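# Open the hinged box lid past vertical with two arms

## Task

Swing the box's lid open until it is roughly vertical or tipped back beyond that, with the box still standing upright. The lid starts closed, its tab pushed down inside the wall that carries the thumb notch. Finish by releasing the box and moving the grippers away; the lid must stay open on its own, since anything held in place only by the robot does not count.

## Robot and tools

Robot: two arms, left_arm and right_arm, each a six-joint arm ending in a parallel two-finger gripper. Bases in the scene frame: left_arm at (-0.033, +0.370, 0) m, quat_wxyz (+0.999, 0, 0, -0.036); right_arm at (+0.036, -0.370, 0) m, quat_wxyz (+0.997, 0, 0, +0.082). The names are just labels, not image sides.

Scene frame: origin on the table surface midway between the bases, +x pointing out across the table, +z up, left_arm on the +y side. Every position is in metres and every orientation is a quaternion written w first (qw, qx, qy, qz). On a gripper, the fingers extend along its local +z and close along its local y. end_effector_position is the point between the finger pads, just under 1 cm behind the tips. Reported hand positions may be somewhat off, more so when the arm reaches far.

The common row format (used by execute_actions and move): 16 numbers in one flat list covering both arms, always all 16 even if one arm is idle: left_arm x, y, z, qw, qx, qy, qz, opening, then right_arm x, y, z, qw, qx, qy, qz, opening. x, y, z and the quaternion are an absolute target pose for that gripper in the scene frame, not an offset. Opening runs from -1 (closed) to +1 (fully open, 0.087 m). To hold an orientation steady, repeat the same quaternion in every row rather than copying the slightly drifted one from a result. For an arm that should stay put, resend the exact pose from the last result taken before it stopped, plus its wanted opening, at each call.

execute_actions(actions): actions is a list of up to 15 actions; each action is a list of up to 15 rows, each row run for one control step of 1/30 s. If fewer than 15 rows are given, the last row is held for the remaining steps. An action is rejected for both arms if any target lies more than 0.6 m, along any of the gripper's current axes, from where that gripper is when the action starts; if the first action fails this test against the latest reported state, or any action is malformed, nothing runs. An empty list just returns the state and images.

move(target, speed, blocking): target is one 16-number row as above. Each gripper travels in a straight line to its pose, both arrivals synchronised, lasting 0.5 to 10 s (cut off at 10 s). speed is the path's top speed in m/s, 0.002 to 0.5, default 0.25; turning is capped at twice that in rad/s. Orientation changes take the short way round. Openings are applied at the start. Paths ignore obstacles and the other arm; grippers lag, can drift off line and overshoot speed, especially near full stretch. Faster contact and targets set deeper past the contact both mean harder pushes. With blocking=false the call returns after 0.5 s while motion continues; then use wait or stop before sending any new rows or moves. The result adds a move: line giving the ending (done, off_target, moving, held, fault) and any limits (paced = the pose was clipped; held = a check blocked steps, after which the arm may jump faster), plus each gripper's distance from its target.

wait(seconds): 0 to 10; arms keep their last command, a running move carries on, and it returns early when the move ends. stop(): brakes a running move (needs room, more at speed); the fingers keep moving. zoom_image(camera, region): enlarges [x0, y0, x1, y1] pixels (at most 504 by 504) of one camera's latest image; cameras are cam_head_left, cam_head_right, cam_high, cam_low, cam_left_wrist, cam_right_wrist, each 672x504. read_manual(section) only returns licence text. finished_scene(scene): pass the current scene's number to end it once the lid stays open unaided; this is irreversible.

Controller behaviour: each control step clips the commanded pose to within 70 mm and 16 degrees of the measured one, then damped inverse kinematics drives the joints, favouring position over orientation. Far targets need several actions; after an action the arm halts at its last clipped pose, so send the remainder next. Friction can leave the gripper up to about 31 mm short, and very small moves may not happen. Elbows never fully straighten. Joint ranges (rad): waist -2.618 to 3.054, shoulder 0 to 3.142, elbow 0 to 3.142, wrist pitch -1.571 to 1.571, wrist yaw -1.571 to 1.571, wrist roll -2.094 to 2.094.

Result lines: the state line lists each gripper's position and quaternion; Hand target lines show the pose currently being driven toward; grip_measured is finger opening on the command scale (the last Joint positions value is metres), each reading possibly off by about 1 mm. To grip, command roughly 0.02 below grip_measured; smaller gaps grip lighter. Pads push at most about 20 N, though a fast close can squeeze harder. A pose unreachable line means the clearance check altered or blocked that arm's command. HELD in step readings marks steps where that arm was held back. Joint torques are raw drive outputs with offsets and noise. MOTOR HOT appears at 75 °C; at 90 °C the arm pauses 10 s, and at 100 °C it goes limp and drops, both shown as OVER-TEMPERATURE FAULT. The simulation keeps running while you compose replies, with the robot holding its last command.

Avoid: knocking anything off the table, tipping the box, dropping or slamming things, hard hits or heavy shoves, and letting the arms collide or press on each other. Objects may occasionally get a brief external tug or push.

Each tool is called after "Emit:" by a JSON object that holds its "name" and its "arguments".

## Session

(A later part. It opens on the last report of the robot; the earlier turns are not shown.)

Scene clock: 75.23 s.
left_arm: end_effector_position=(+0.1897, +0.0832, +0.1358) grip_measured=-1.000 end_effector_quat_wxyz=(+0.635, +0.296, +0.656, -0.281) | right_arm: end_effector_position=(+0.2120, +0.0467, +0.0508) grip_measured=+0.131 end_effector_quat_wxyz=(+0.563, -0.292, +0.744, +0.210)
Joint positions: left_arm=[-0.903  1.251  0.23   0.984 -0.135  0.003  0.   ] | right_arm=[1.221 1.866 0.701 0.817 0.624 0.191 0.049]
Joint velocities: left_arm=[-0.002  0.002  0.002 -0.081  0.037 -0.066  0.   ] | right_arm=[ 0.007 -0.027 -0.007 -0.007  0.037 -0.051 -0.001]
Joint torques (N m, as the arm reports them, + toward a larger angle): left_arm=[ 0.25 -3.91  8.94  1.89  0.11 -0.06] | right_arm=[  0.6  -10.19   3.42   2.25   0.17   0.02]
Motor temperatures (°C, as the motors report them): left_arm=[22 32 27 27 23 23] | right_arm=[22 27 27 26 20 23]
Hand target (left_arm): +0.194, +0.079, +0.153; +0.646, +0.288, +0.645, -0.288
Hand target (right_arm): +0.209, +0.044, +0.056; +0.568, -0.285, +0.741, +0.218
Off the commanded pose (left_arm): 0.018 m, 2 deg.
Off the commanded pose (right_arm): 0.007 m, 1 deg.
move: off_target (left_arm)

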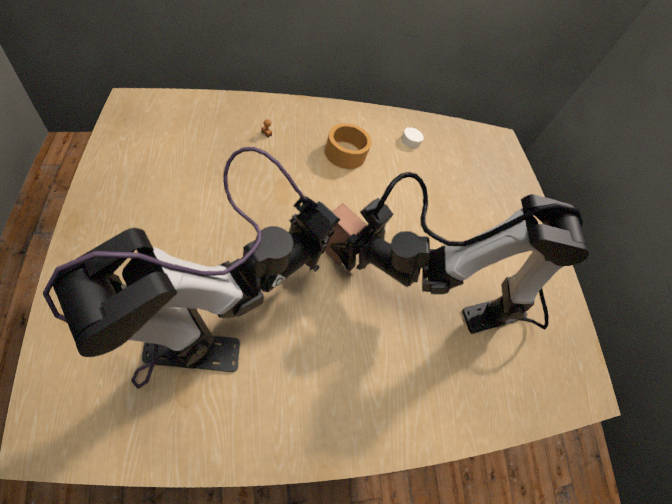

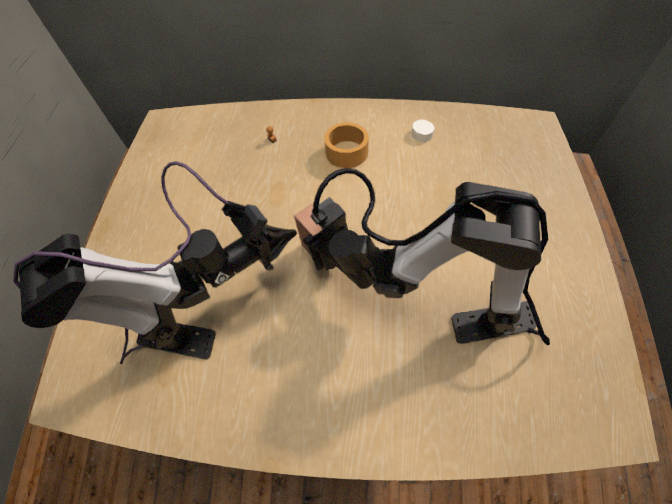

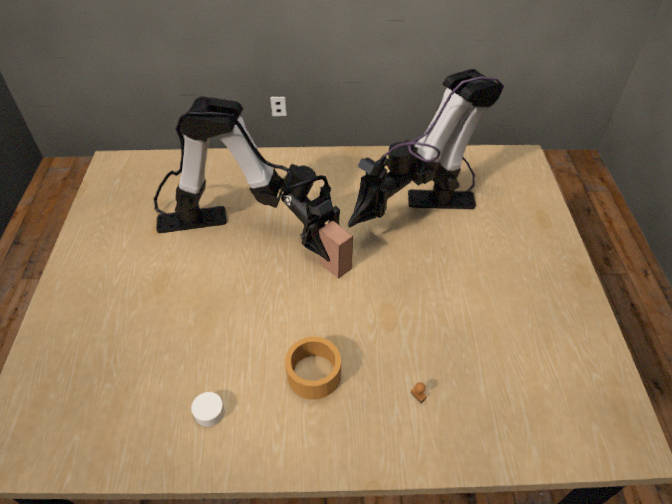

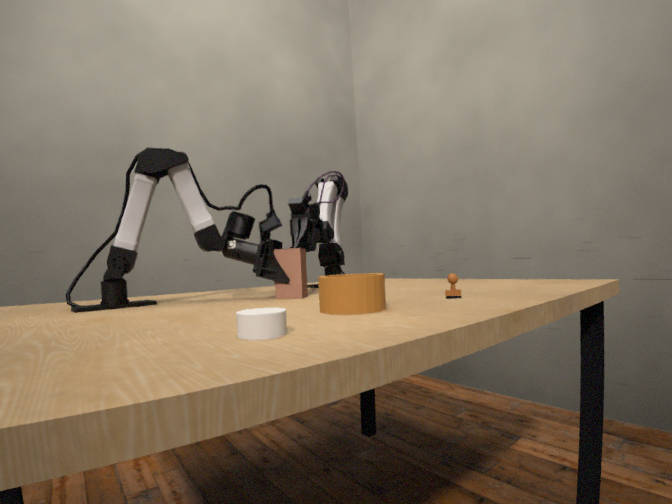

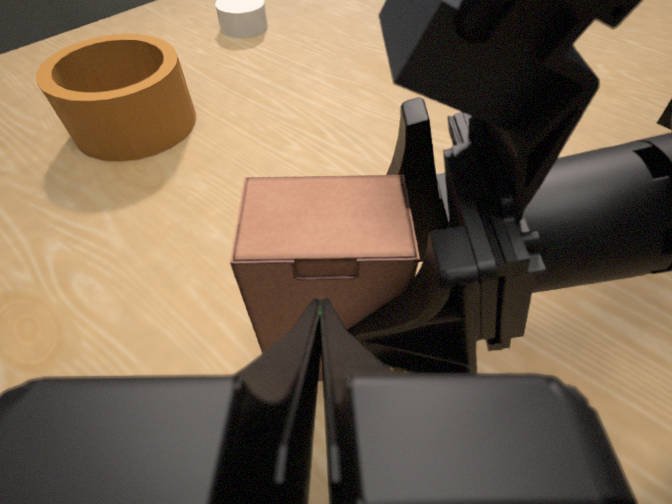

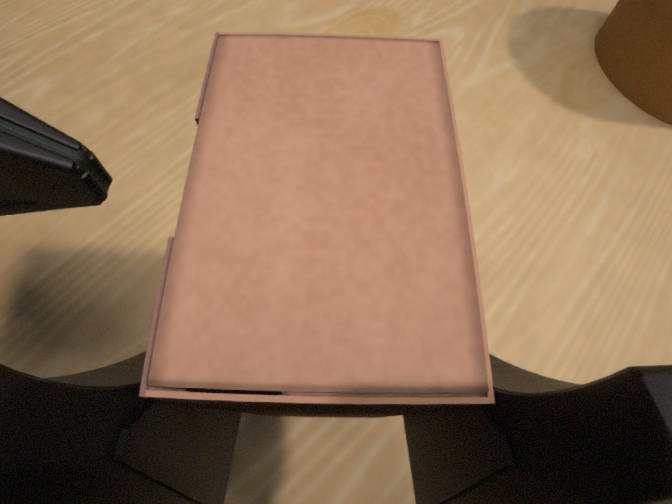

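Emit:
{"name": "move", "arguments": {"target": [0.2,0.071,0.133,0.646,0.288,0.646,-0.288,-1,0.209,0.044,0.056,0.568,-0.285,0.741,0.218,0], "speed": 0.03}}

Scene clock: 76.60 s.
left_arm: end_effector_position=(+0.1950, +0.0752, +0.1255) grip_measured=-1.000 end_effector_quat_wxyz=(+0.639, +0.294, +0.652, -0.283) | right_arm: end_effector_position=(+0.2120, +0.0467, +0.0508) grip_measured=+0.131 end_effector_quat_wxyz=(+0.563, -0.292, +0.744, +0.210)
Joint positions: left_arm=[-0.903  1.385  0.23   1.131 -0.134  0.003  0.   ] | right_arm=[1.221 1.866 0.701 0.817 0.624 0.191 0.049]
Joint velocities: left_arm=[-0.012  0.002  0.012  0.037  0.022 -0.022  0.   ] | right_arm=[-0.022 -0.012 -0.027 -0.037 -0.066 -0.022  0.001]
Joint torques (N m, as the arm reports them, + toward a larger angle): left_arm=[ 0.77 -2.09  7.6   2.08  0.17 -0.06] | right_arm=[  0.7  -10.34   3.51   2.24   0.19   0.01]
Motor temperatures (°C, as the motors report them): left_arm=[22 32 27 27 23 23] | right_arm=[22 27 27 26 20 23]
Hand target (left_arm): +0.200, +0.071, +0.133; +0.646, +0.288, +0.646, -0.288
Hand target (right_arm): +0.209, +0.044, +0.056; +0.568, -0.285, +0.741, +0.218
Off the commanded pose (left_arm): 0.010 m, 1 deg.
Off the commanded pose (right_arm): 0.007 m, 1 deg.
move: done

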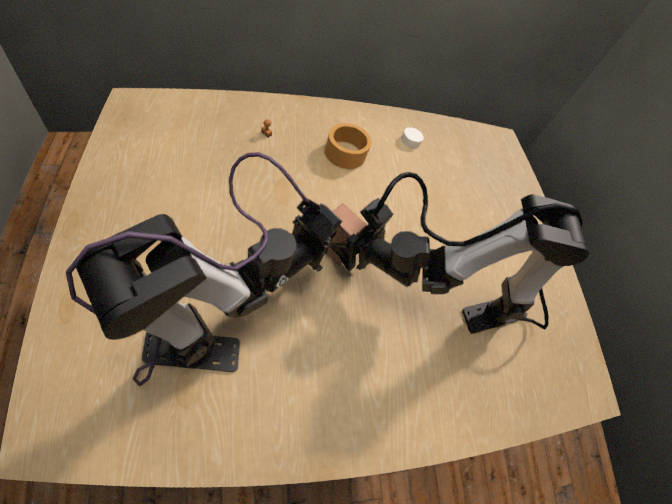

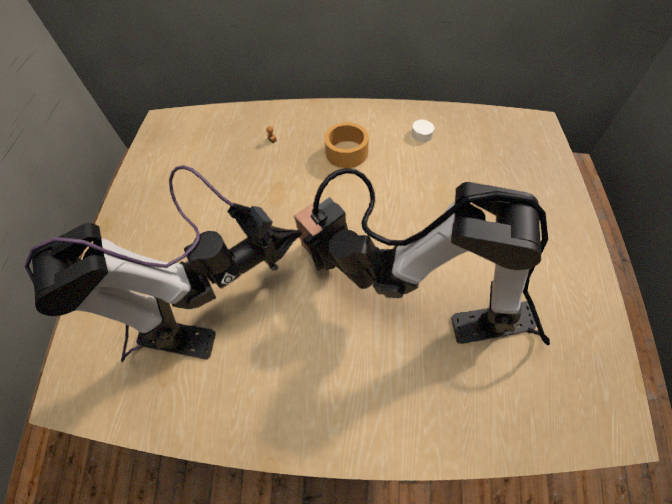

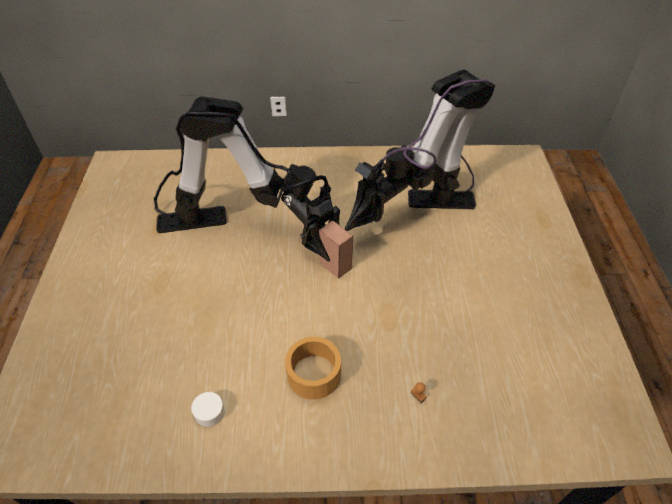

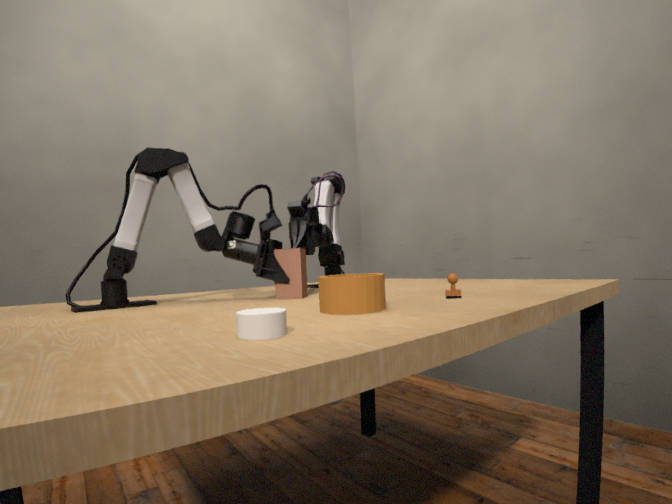

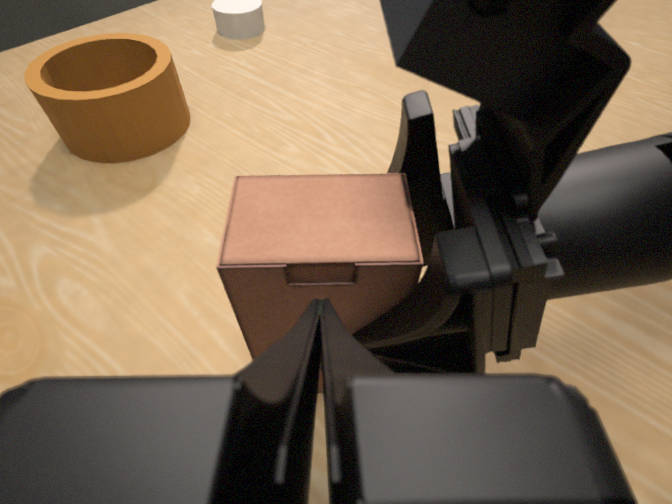

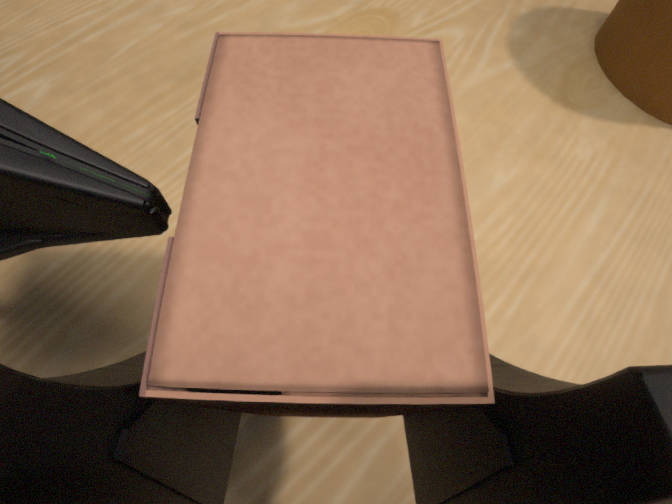

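Emit:
{"name": "move", "arguments": {"target": [0.2,0.07,0.147,0.646,0.288,0.646,-0.288,-1,0.209,0.044,0.056,0.568,-0.285,0.741,0.218,0], "speed": 0.03}}

Scene clock: 77.77 s.
left_arm: end_effector_position=(+0.1949, +0.0753, +0.1299) grip_measured=-1.000 end_effector_quat_wxyz=(+0.633, +0.297, +0.657, -0.280) | right_arm: end_effector_position=(+0.2120, +0.0467, +0.0508) grip_measured=+0.131 end_effector_quat_wxyz=(+0.563, -0.292, +0.744, +0.210)
Joint positions: left_arm=[-0.903  1.334  0.251  1.042 -0.134  0.003  0.   ] | right_arm=[1.221 1.866 0.701 0.817 0.624 0.191 0.049]
Joint velocities: left_arm=[ 0.012  0.012 -0.012 -0.022  0.051  0.022  0.   ] | right_arm=[-0.002 -0.002 -0.007 -0.037  0.037 -0.022  0.   ]
Joint torques (N m, as the arm reports them, + toward a larger angle): left_arm=[ 0.44 -4.33  8.68  1.88  0.12 -0.05] | right_arm=[  0.63 -10.26   3.57   2.25   0.17   0.02]
Motor temperatures (°C, as the motors report them): left_arm=[22 32 27 27 23 23] | right_arm=[22 27 27 26 20 23]
Hand target (left_arm): +0.200, +0.071, +0.147; +0.646, +0.288, +0.646, -0.288
Hand target (right_arm): +0.209, +0.044, +0.056; +0.568, -0.285, +0.741, +0.218
Off the commanded pose (left_arm): 0.019 m, 2 deg.
Off the commanded pose (right_arm): 0.007 m, 1 deg.
move: off_target (left_arm)

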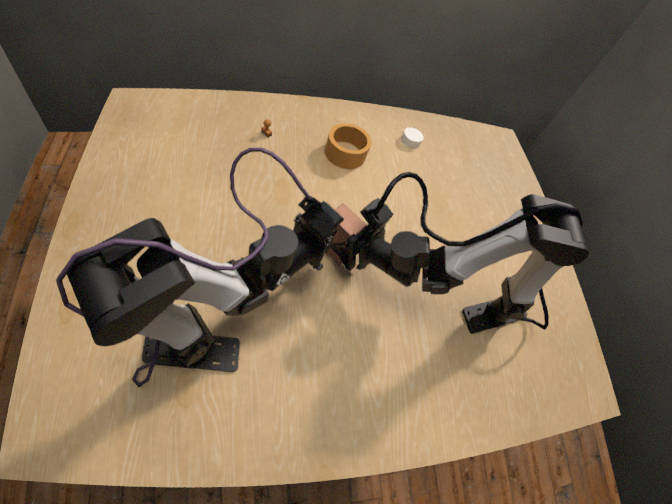

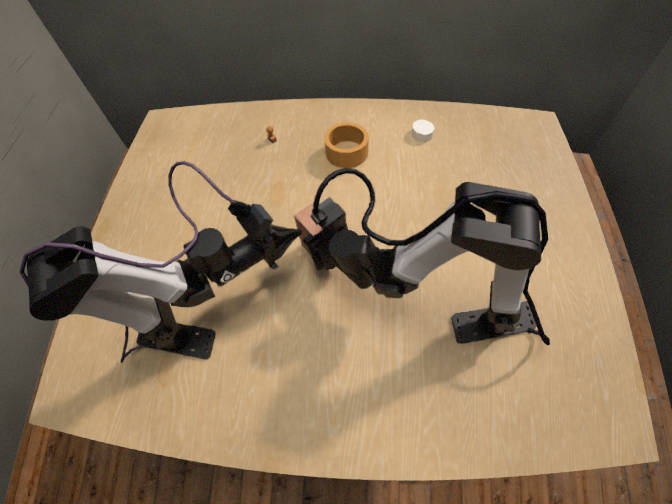

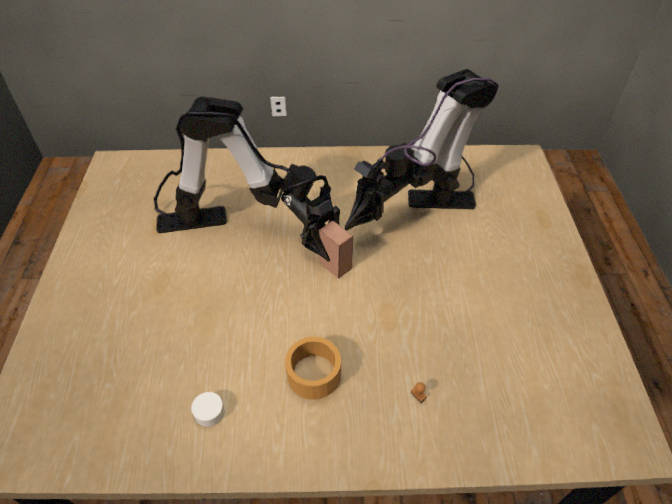

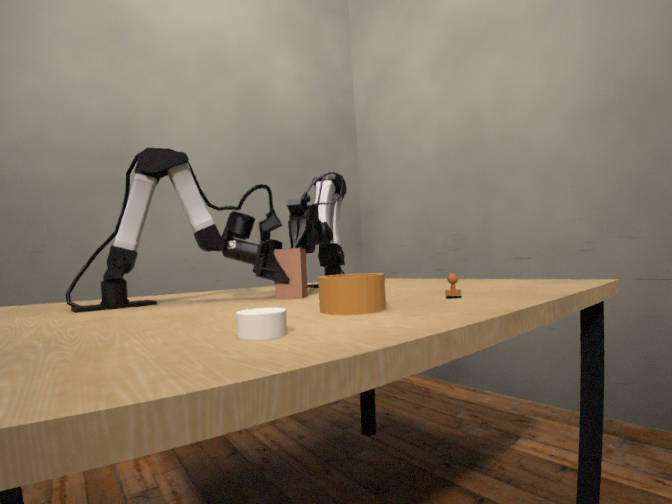

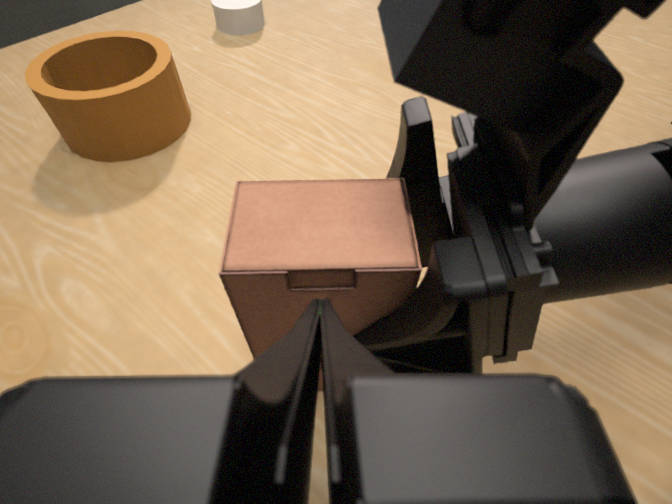

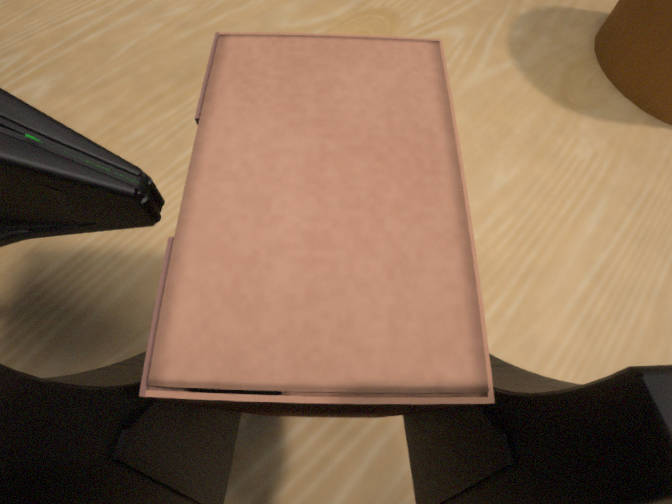

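Emit:
{"name": "move", "arguments": {"target": [0.208,0.061,0.148,0.646,0.288,0.646,-0.288,-1,0.209,0.044,0.056,0.568,-0.285,0.741,0.218,0], "speed": 0.03}}

Scene clock: 79.00 s.
left_arm: end_effector_position=(+0.2013, +0.0678, +0.1377) grip_measured=-1.000 end_effector_quat_wxyz=(+0.638, +0.294, +0.653, -0.283) | right_arm: end_effector_position=(+0.2123, +0.0465, +0.0509) grip_measured=+0.131 end_effector_quat_wxyz=(+0.564, -0.291, +0.744, +0.209)
Joint positions: left_arm=[-0.899  1.357  0.291  1.039 -0.13   0.003  0.   ] | right_arm=[1.221 1.866 0.701 0.817 0.627 0.192 0.049]
Joint velocities: left_arm=[-0.002  0.002 -0.002 -0.007 -0.022  0.022  0.   ] | right_arm=[-0.012 -0.002 -0.017 -0.051 -0.022  0.037 -0.   ]
Joint torques (N m, as the arm reports them, + toward a larger angle): left_arm=[ 0.74 -2.26  8.88  2.    0.18 -0.05] | right_arm=[  0.64 -10.2    3.51   2.25   0.13   0.04]
Motor temperatures (°C, as the motors report them): left_arm=[22 32 27 27 23 23] | right_arm=[22 27 26 26 20 23]
Hand target (left_arm): +0.208, +0.062, +0.148; +0.646, +0.288, +0.646, -0.288
Hand target (right_arm): +0.209, +0.044, +0.056; +0.568, -0.285, +0.741, +0.218
Off the commanded pose (left_arm): 0.014 m, 2 deg.
Off the commanded pose (right_arm): 0.007 m, 1 deg.
move: off_target (left_arm)

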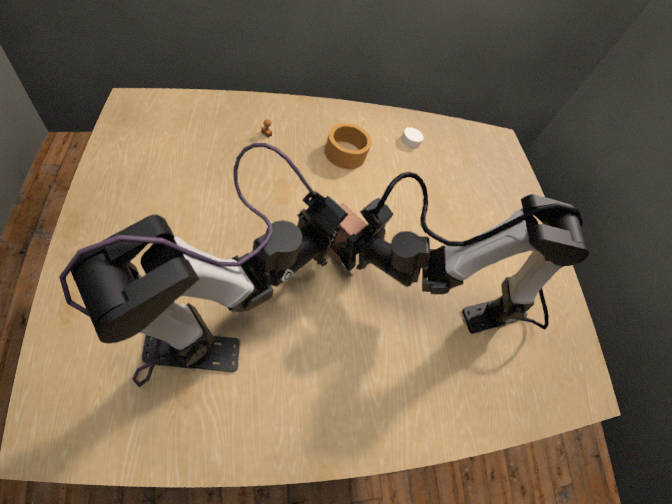

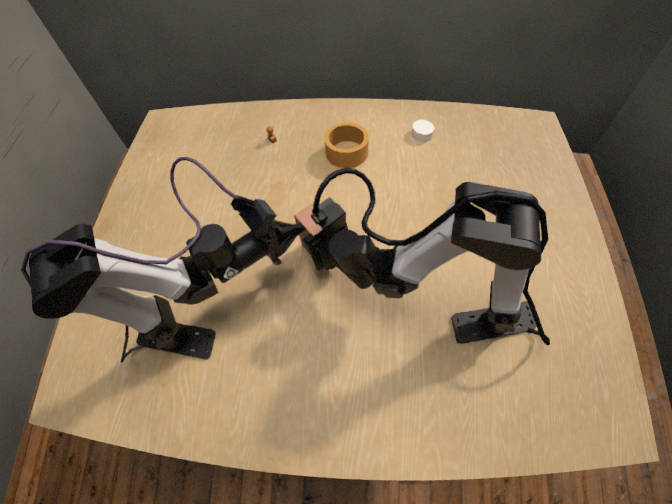

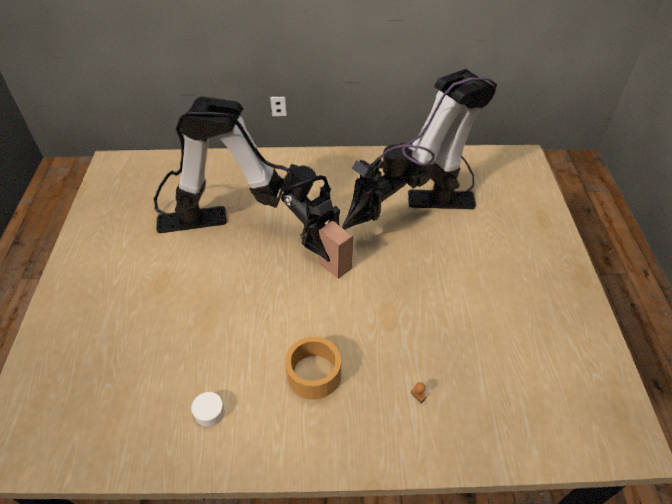

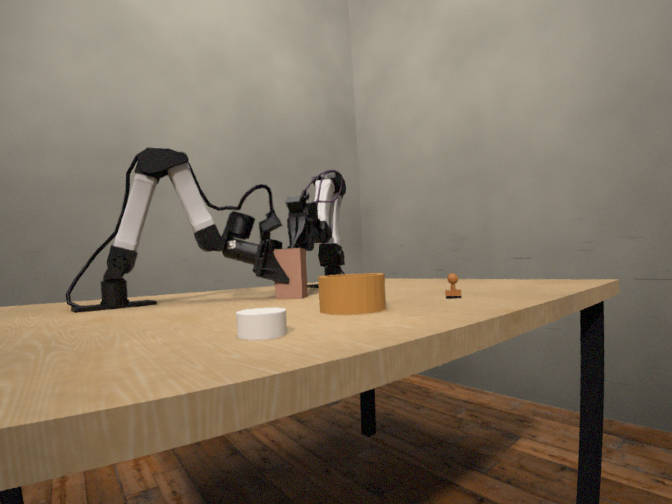

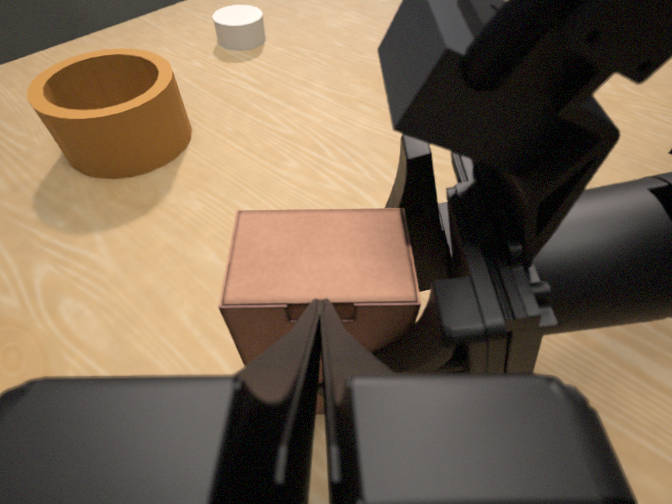

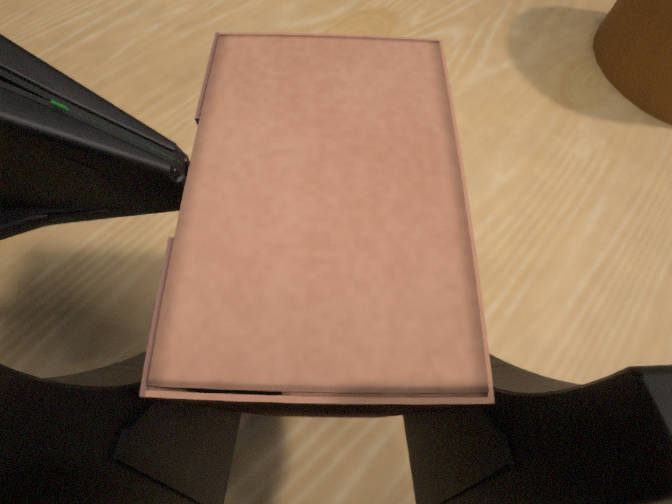

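Emit:
{"name": "move", "arguments": {"target": [0.21,0.058,0.138,0.646,0.288,0.646,-0.288,-1,0.209,0.044,0.056,0.568,-0.285,0.741,0.218,0], "speed": 0.02}}

Scene clock: 80.00 s.
left_arm: end_effector_position=(+0.2044, +0.0633, +0.1330) grip_measured=-1.000 end_effector_quat_wxyz=(+0.642, +0.292, +0.649, -0.285) | right_arm: end_effector_position=(+0.2153, +0.0427, +0.0509) grip_measured=+0.131 end_effector_quat_wxyz=(+0.568, -0.281, +0.747, +0.201)
Joint positions: left_arm=[-0.899  1.427  0.291  1.124 -0.13   0.003  0.   ] | right_arm=[1.221 1.866 0.698 0.817 0.654 0.199 0.049]
Joint velocities: left_arm=[-0.002  0.007  0.012 -0.007  0.037  0.022  0.   ] | right_arm=[-0.017 -0.022 -0.027 -0.095  0.037  0.037 -0.   ]
Joint torques (N m, as the arm reports them, + toward a larger angle): left_arm=[ 0.68 -2.3   8.16  1.97  0.16 -0.06] | right_arm=[  0.62 -10.15   3.63   2.21  -0.19  -0.06]
Motor temperatures (°C, as the motors report them): left_arm=[22 32 28 27 23 23] | right_arm=[22 27 26 27 20 23]
Hand target (left_arm): +0.210, +0.058, +0.138; +0.646, +0.288, +0.646, -0.288
Hand target (right_arm): +0.209, +0.044, +0.056; +0.568, -0.285, +0.741, +0.218
Off the commanded pose (left_arm): 0.009 m, 1 deg.
Off the commanded pose (right_arm): 0.008 m, 2 deg.
move: done

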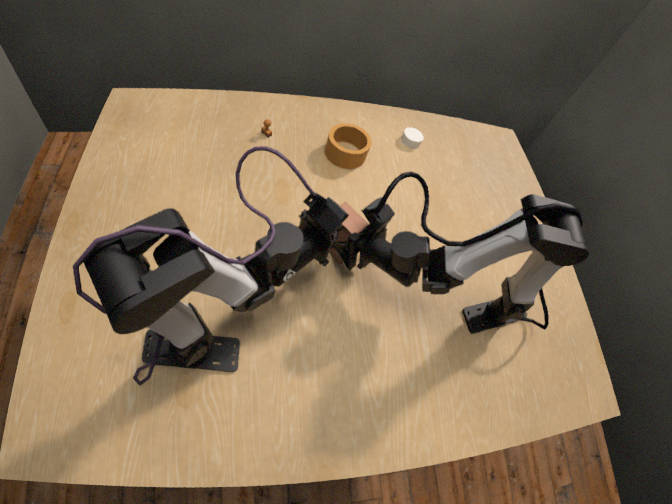

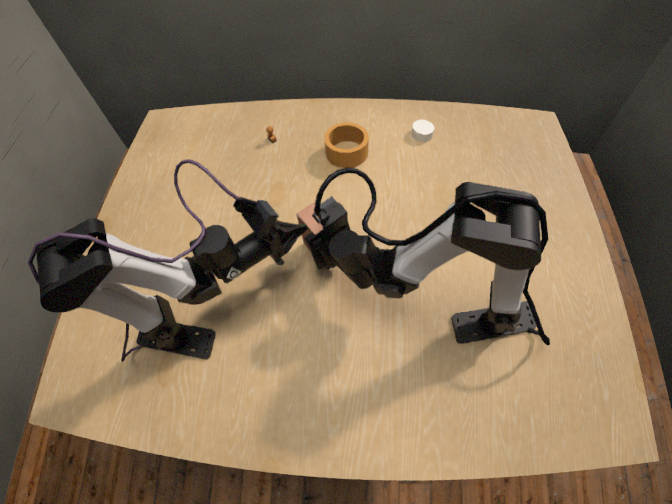

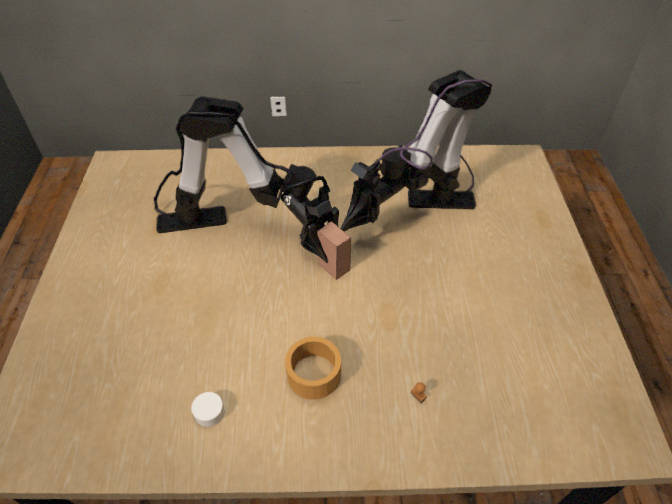

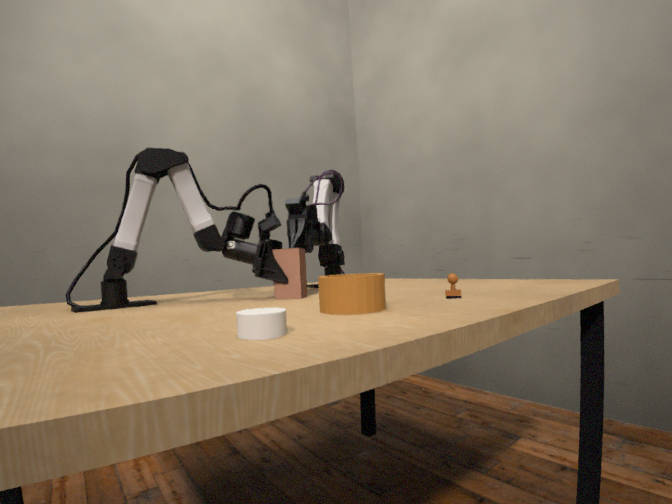

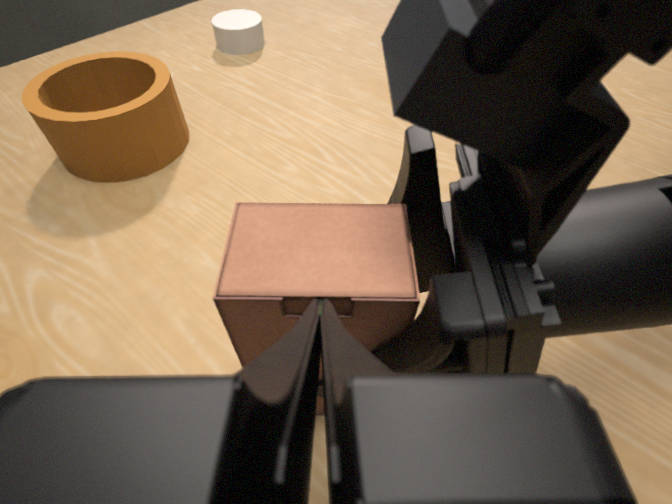

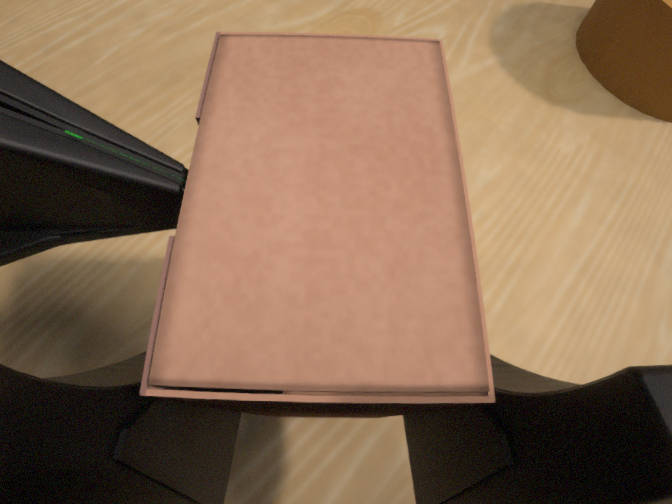

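Emit:
{"name": "move", "arguments": {"target": [0.213,0.055,0.165,0.646,0.288,0.646,-0.288,-1,0.209,0.044,0.056,0.568,-0.285,0.741,0.218,0], "speed": 0.025}}

Scene clock: 81.67 s.
left_arm: end_effector_position=(+0.2053, +0.0629, +0.1368) grip_measured=-1.000 end_effector_quat_wxyz=(+0.623, +0.303, +0.667, -0.273) | right_arm: end_effector_position=(+0.2160, +0.0421, +0.0511) grip_measured=+0.131 end_effector_quat_wxyz=(+0.570, -0.279, +0.747, +0.200)
Joint positions: left_arm=[-0.897  1.347  0.345  0.928 -0.129  0.003  0.   ] | right_arm=[1.221 1.866 0.698 0.817 0.659 0.2   0.049]
Joint velocities: left_arm=[-0.012 -0.012 -0.002 -0.066 -0.022  0.095  0.   ] | right_arm=[ 0.002 -0.002 -0.012 -0.007 -0.007 -0.037  0.001]
Joint torques (N m, as the arm reports them, + toward a larger angle): left_arm=[ 0.77 -4.98  9.73  2.06  0.18 -0.05] | right_arm=[  0.69 -10.27   3.69   2.23  -0.19  -0.09]
Motor temperatures (°C, as the motors report them): left_arm=[22 32 28 28 23 23] | right_arm=[22 28 26 27 20 23]
Hand target (left_arm): +0.212, +0.057, +0.166; +0.646, +0.288, +0.646, -0.288
Hand target (right_arm): +0.209, +0.044, +0.056; +0.568, -0.285, +0.741, +0.218
Off the commanded pose (left_arm): 0.030 m, 4 deg.
Off the commanded pose (right_arm): 0.009 m, 2 deg.
move: off_target (left_arm)

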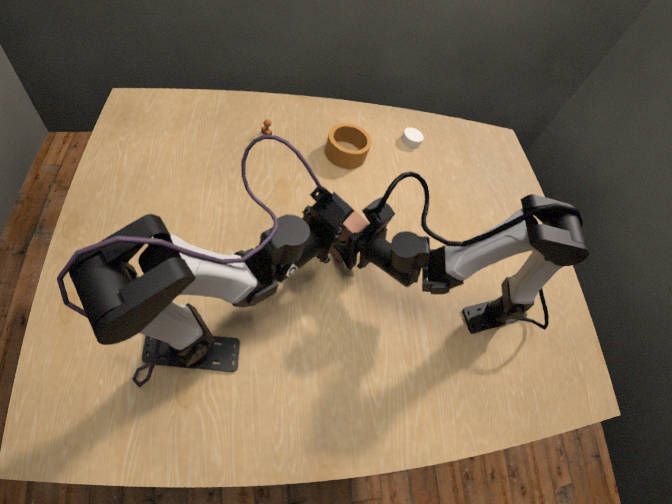

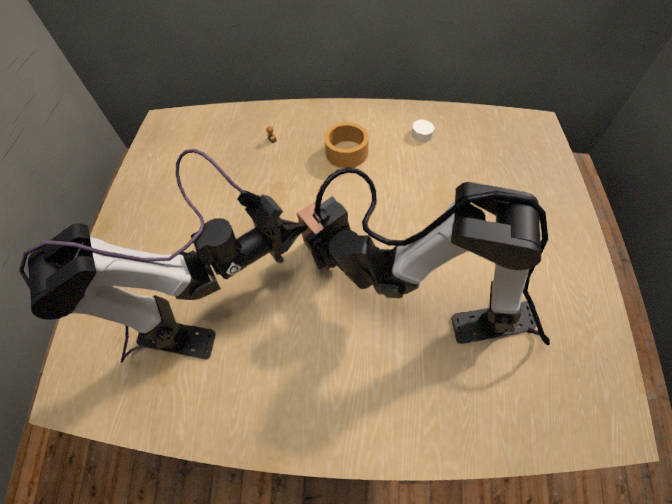

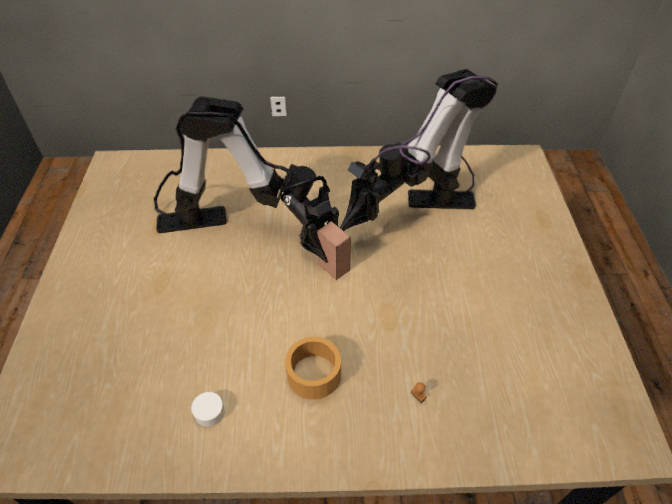

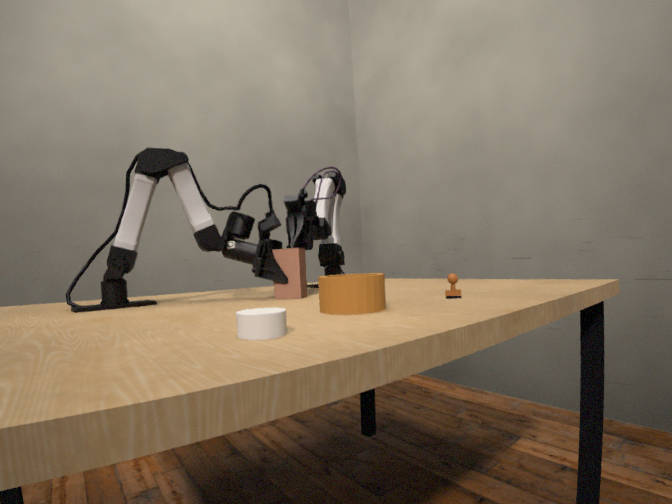

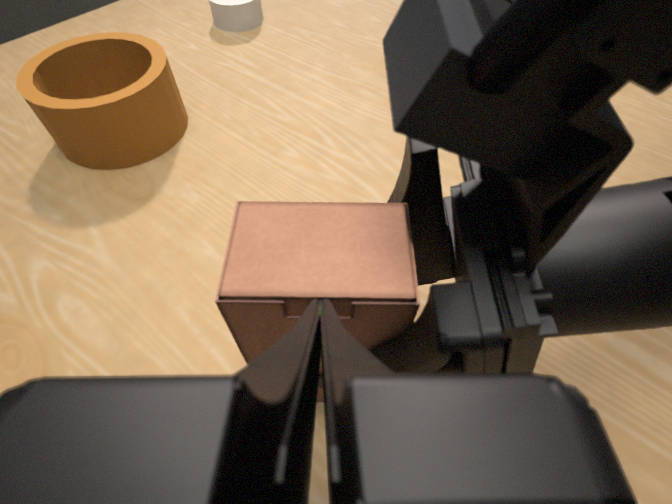

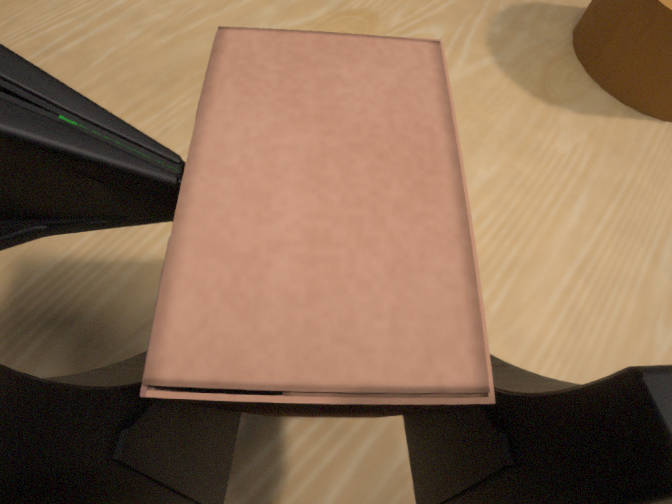

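Lid is starting to lift. Continue.

Emit:
{"name": "move", "arguments": {"target": [0.214,0.054,0.185,0.646,0.288,0.646,-0.288,-1,0.209,0.044,0.056,0.568,-0.285,0.741,0.218,0], "speed": 0.02}}

Scene clock: 84.60 s.
left_arm: end_effector_position=(+0.2068, +0.0615, +0.1549) grip_measured=-1.000 end_effector_quat_wxyz=(+0.621, +0.303, +0.669, -0.272) | right_arm: end_effector_position=(+0.2164, +0.0421, +0.0517) grip_measured=+0.131 end_effector_quat_wxyz=(+0.571, -0.277, +0.747, +0.200)
Joint positions: left_arm=[-0.895  1.276  0.4    0.796 -0.129  0.003  0.   ] | right_arm=[1.221 1.866 0.698 0.82  0.662 0.201 0.049]
Joint velocities: left_arm=[ 0.007 -0.017 -0.007  0.022 -0.037  0.007  0.   ] | right_arm=[-0.012 -0.002 -0.002 -0.022 -0.007 -0.037  0.001]
Joint torques (N m, as the arm reports them, + toward a larger angle): left_arm=[ 0.77 -4.62 10.19  2.13  0.19 -0.05] | right_arm=[  0.6  -10.18   3.71   2.2   -0.24  -0.14]
Motor temperatures (°C, as the motors report them): left_arm=[22 32 28 28 23 23] | right_arm=[22 28 26 27 20 23]
Hand target (left_arm): +0.213, +0.056, +0.185; +0.646, +0.288, +0.646, -0.288
Hand target (right_arm): +0.209, +0.044, +0.056; +0.568, -0.285, +0.741, +0.217
Off the commanded pose (left_arm): 0.032 m, 5 deg.
Off the commanded pose (right_arm): 0.009 m, 2 deg.
move: off_target (left_arm)

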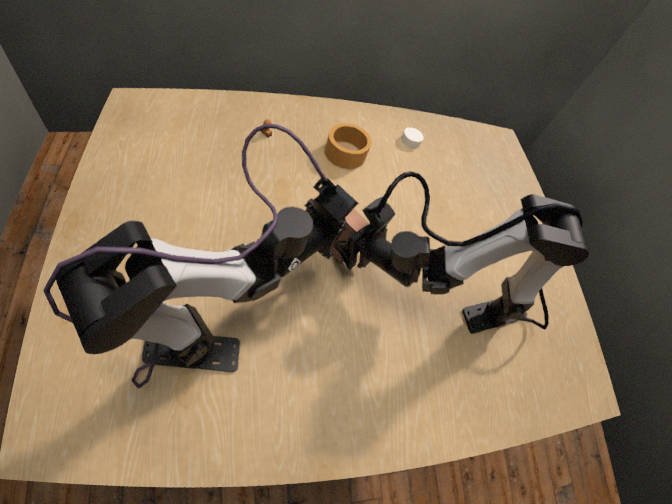

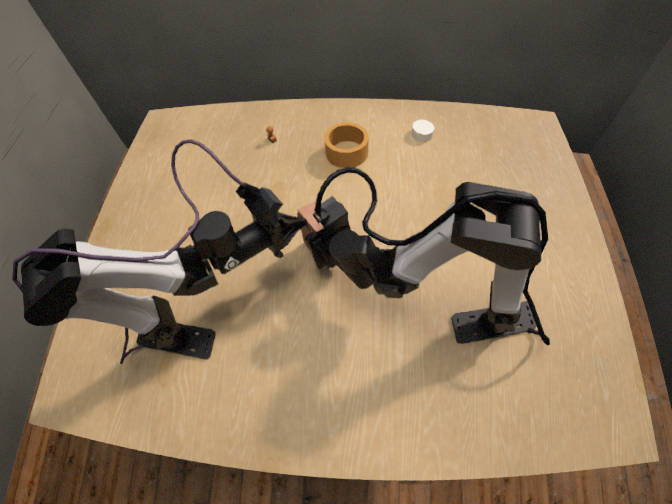

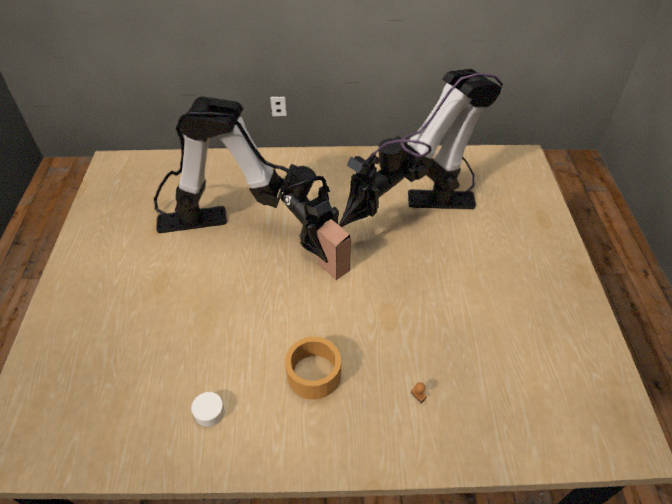

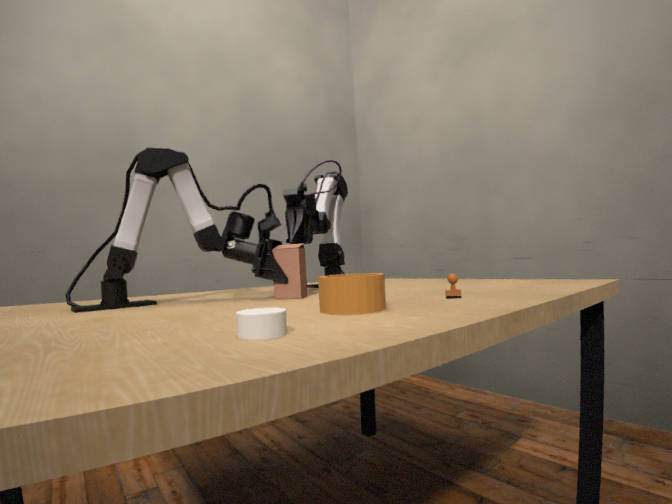

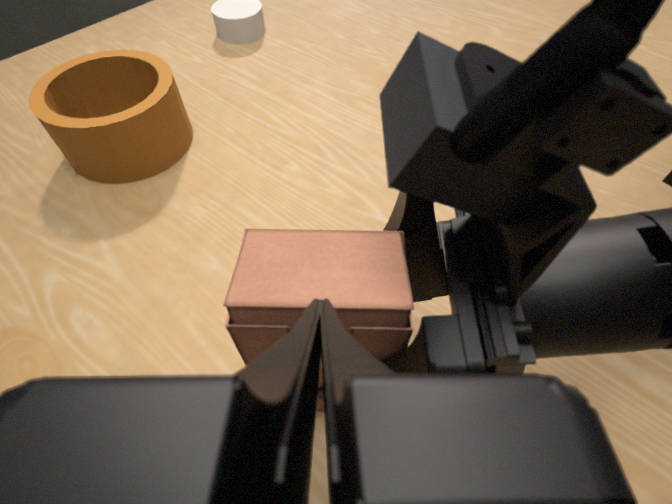

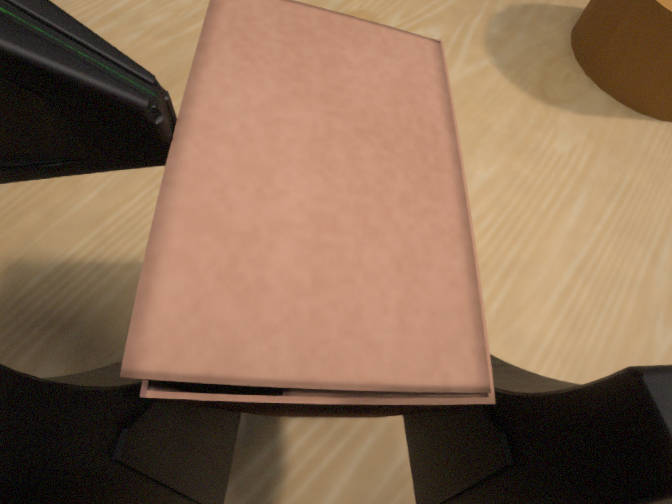

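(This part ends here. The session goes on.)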